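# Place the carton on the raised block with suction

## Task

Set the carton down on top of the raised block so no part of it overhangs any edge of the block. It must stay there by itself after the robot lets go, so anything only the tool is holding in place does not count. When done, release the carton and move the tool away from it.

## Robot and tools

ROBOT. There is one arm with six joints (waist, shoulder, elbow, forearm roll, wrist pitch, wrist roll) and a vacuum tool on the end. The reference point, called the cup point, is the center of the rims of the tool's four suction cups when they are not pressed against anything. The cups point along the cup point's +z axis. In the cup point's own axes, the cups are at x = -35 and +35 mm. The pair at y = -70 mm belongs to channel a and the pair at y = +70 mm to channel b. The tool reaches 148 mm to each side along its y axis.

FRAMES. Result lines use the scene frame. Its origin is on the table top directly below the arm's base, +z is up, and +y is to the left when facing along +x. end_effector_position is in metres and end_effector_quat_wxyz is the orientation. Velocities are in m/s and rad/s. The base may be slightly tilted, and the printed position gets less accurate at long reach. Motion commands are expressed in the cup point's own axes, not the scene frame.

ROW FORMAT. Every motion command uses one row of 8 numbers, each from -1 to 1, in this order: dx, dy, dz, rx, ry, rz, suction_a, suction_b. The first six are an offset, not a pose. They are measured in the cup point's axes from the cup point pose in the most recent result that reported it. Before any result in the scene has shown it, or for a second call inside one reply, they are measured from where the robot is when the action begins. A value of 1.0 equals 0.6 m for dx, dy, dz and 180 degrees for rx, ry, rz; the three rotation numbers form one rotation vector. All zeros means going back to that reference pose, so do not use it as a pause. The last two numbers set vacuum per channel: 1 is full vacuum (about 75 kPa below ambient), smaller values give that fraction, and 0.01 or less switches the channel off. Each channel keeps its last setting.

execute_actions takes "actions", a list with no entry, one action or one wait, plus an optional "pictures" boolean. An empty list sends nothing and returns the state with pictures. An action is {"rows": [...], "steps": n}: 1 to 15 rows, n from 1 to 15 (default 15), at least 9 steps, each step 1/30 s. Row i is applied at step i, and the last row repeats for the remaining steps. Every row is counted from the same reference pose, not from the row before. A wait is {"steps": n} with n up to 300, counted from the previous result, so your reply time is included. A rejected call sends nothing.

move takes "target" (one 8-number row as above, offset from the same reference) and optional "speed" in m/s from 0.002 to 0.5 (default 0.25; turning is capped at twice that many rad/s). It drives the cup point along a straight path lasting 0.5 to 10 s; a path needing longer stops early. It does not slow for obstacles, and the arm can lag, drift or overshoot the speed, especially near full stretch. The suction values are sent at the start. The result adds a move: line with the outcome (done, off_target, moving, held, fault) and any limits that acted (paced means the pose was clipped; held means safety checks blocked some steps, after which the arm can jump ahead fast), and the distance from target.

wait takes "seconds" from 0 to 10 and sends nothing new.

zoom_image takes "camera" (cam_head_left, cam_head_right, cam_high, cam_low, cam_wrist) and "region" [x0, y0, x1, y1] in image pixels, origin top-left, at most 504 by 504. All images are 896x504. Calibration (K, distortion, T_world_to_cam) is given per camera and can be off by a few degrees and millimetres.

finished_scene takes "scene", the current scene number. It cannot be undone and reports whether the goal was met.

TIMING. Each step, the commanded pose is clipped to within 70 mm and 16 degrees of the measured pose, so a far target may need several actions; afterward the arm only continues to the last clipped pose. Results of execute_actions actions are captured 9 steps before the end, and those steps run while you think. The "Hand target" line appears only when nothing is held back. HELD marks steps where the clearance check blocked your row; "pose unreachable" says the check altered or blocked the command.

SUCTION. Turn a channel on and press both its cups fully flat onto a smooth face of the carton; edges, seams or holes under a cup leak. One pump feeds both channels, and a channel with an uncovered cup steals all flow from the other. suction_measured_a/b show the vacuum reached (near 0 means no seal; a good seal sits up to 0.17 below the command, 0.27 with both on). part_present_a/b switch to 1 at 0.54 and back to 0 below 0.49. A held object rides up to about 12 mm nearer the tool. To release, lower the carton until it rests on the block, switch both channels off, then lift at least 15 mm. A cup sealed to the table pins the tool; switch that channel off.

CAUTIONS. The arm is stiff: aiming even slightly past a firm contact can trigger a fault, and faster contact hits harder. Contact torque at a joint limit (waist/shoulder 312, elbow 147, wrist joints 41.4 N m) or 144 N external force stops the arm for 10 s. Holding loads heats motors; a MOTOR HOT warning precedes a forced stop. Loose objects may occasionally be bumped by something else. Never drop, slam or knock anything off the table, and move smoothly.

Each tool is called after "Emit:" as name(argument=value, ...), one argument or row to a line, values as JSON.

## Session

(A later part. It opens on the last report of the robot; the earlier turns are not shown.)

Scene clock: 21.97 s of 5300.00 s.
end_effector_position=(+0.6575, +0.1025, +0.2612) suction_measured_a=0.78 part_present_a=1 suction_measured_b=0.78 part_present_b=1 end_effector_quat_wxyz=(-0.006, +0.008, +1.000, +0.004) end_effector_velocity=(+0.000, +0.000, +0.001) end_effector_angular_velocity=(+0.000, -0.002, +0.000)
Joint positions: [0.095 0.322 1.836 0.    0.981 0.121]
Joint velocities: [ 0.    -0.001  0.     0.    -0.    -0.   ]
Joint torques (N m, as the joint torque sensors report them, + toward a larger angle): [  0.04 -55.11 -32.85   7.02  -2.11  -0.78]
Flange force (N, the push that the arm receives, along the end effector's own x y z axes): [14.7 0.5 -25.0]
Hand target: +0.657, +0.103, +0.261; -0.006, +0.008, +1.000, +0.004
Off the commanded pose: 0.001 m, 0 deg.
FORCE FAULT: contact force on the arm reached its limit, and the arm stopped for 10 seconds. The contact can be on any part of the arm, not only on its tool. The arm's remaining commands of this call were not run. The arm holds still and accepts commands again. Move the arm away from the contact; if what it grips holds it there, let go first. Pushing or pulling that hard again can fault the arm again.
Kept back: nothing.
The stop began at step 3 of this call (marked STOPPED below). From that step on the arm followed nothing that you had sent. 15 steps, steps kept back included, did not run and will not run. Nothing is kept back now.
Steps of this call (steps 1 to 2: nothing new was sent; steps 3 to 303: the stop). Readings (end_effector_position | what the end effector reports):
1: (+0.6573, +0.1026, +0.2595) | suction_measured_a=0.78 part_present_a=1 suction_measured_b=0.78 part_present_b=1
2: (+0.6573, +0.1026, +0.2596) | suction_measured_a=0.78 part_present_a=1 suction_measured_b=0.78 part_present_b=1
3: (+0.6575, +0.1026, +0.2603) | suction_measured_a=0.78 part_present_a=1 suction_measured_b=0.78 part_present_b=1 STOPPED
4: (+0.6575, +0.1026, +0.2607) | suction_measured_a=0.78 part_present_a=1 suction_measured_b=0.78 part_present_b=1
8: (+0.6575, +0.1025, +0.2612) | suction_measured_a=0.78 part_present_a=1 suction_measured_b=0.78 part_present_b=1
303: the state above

Emit:
execute_actions(
  actions=[
    {"rows":[[0,0,0,0,0,0,0,0]],"steps":15},
  ],
)

Emit:
move(
  target=[0,0,-0.2,0,0,0,0,0],
  speed=0.2,
)

Scene clock: 22.33 s of 5300.00 s.
end_effector_position=(+0.6575, +0.1025, +0.2615) suction_measured_a=0.00 part_present_a=0 suction_measured_b=0.00 part_present_b=0 end_effector_quat_wxyz=(-0.006, +0.008, +1.000, +0.004) end_effector_velocity=(+0.000, -0.000, -0.000) end_effector_angular_velocity=(-0.000, -0.000, +0.000)
Joint positions: [0.095 0.321 1.836 0.    0.981 0.121]
Joint velocities: [-0.  0. -0. -0. -0. -0.]
Joint torques (N m, as the joint torque sensors report them, + toward a larger angle): [ -2.59 -27.26 -16.69   2.81  -3.51   0.89]
Flange force (N, the push that the arm receives, along the end effector's own x y z axes): [19.9 0.7 -65.4]
Steps of this call (steps 1 to 5: nothing new was sent; steps 6 to 11: the first 6 steps of this action). Readings (end_effector_position | what the end effector reports):
6: (+0.6575, +0.1025, +0.2612) | suction_measured_a=0.58 part_present_a=1 suction_measured_b=0.58 part_present_b=1
7: (+0.6575, +0.1025, +0.2612) | suction_measured_a=0.16 part_present_a=0 suction_measured_b=0.19 part_present_b=0
9: (+0.6575, +0.1025, +0.2615) | suction_measured_a=0.00 part_present_a=0 suction_measured_b=0.00 part_present_b=0
11: the state above

Scene clock: 23.67 s of 5300.00 s.
end_effector_position=(+0.6589, +0.1016, +0.3812) suction_measured_a=0.00 part_present_a=0 suction_measured_b=0.00 part_present_b=0 end_effector_quat_wxyz=(-0.006, +0.008, +1.000, +0.004) end_effector_velocity=(+0.000, +0.000, +0.001) end_effector_angular_velocity=(+0.001, -0.002, -0.000)
Joint positions: [0.095 0.229 1.717 0.    1.192 0.121]
Joint velocities: [ 0.    -0.001 -0.001  0.001  0.     0.   ]
Joint torques (N m, as the joint torque sensors report them, + toward a larger angle): [  1.93 -65.8  -42.03   4.22  -0.3    0.77]
Flange force (N, the push that the arm receives, along the end effector's own x y z axes): [3.3 -2.7 -2.7]
Hand target: +0.659, +0.102, +0.381; -0.006, +0.008, +1.000, +0.004
Off your previous action's commanded pose: 0.000 m, 0 deg at its last step (step 9 of this call).
Off the commanded pose: 0.000 m, 0 deg.
Kept back: nothing.
move: done
camera_calibration (this result's frames):
cam_wrist: T_world_to_cam=[[-0.047116, -0.998274, -0.035054, 0.159676], [-0.765573, 0.0135471, 0.643207, 0.295122], [-0.641622, 0.0571417, -0.76489, 0.848249], [0, 0, 0, 1]] pos_world=[0.777716, 0.106932, 0.46459]

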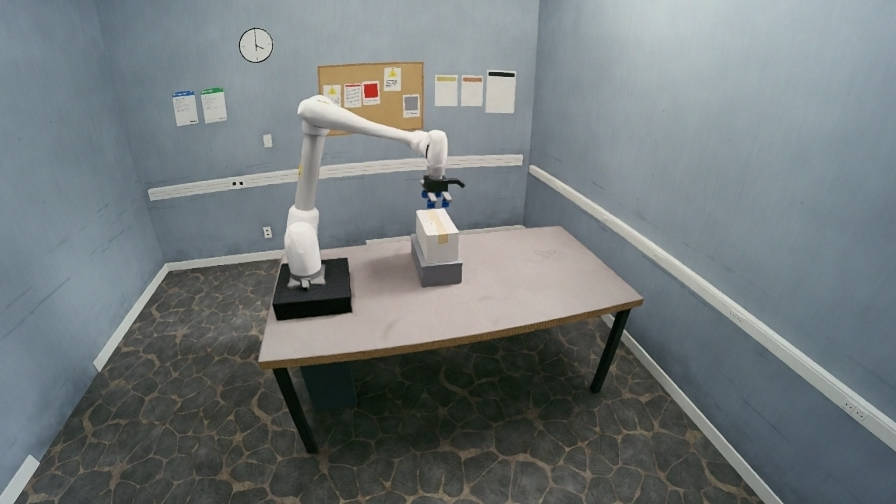

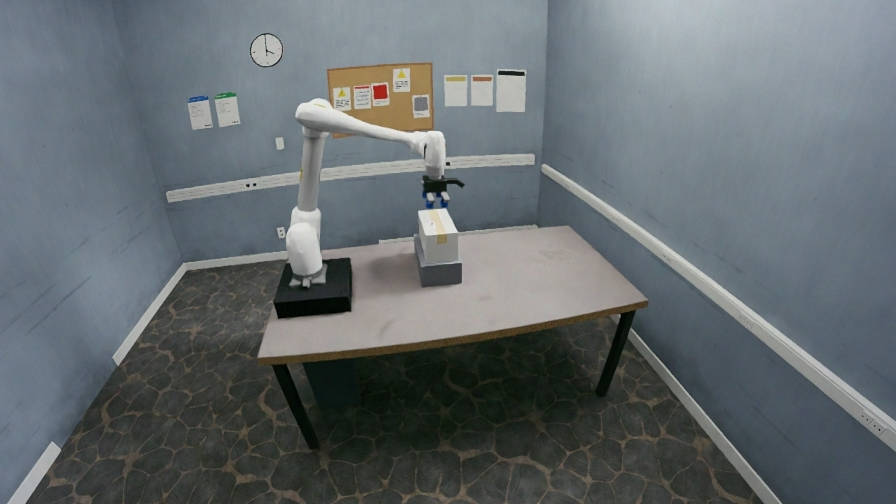

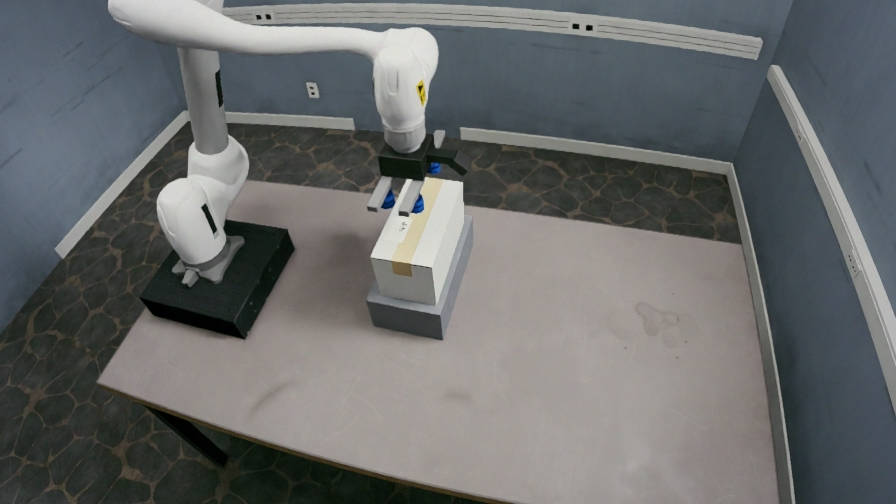

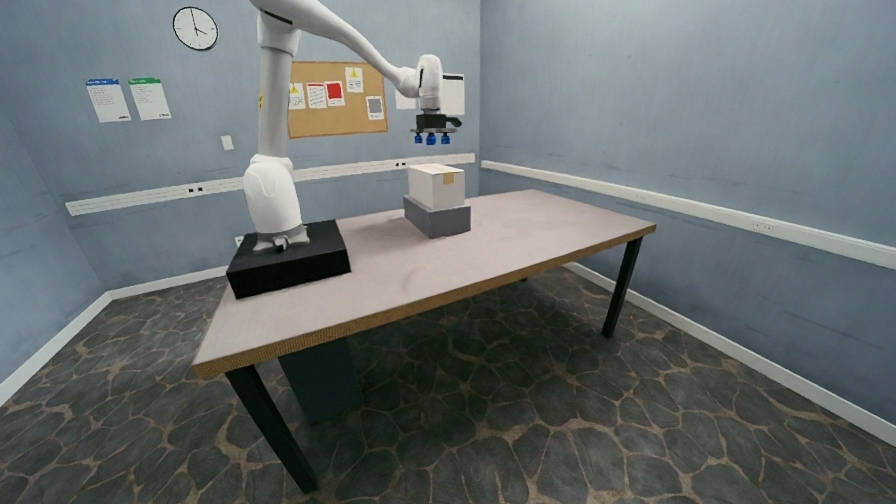

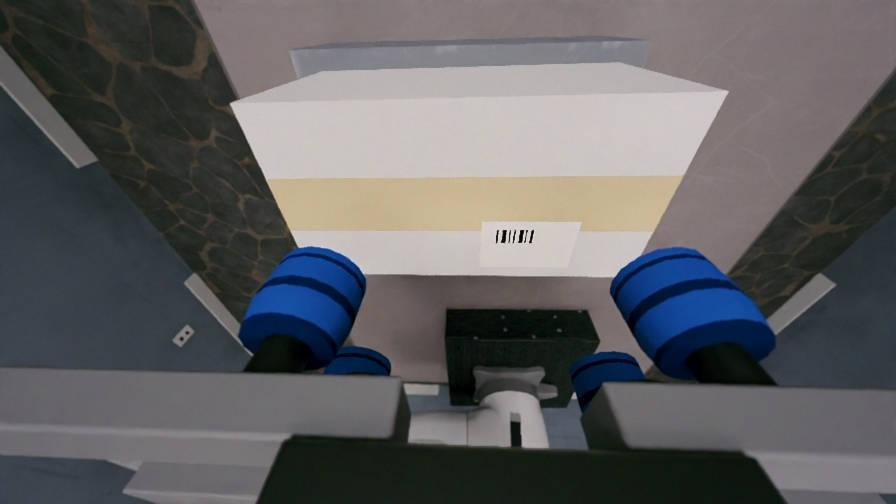

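Emit:
finished_scene(
  scene=1,
)

The scene is finished: the task was done.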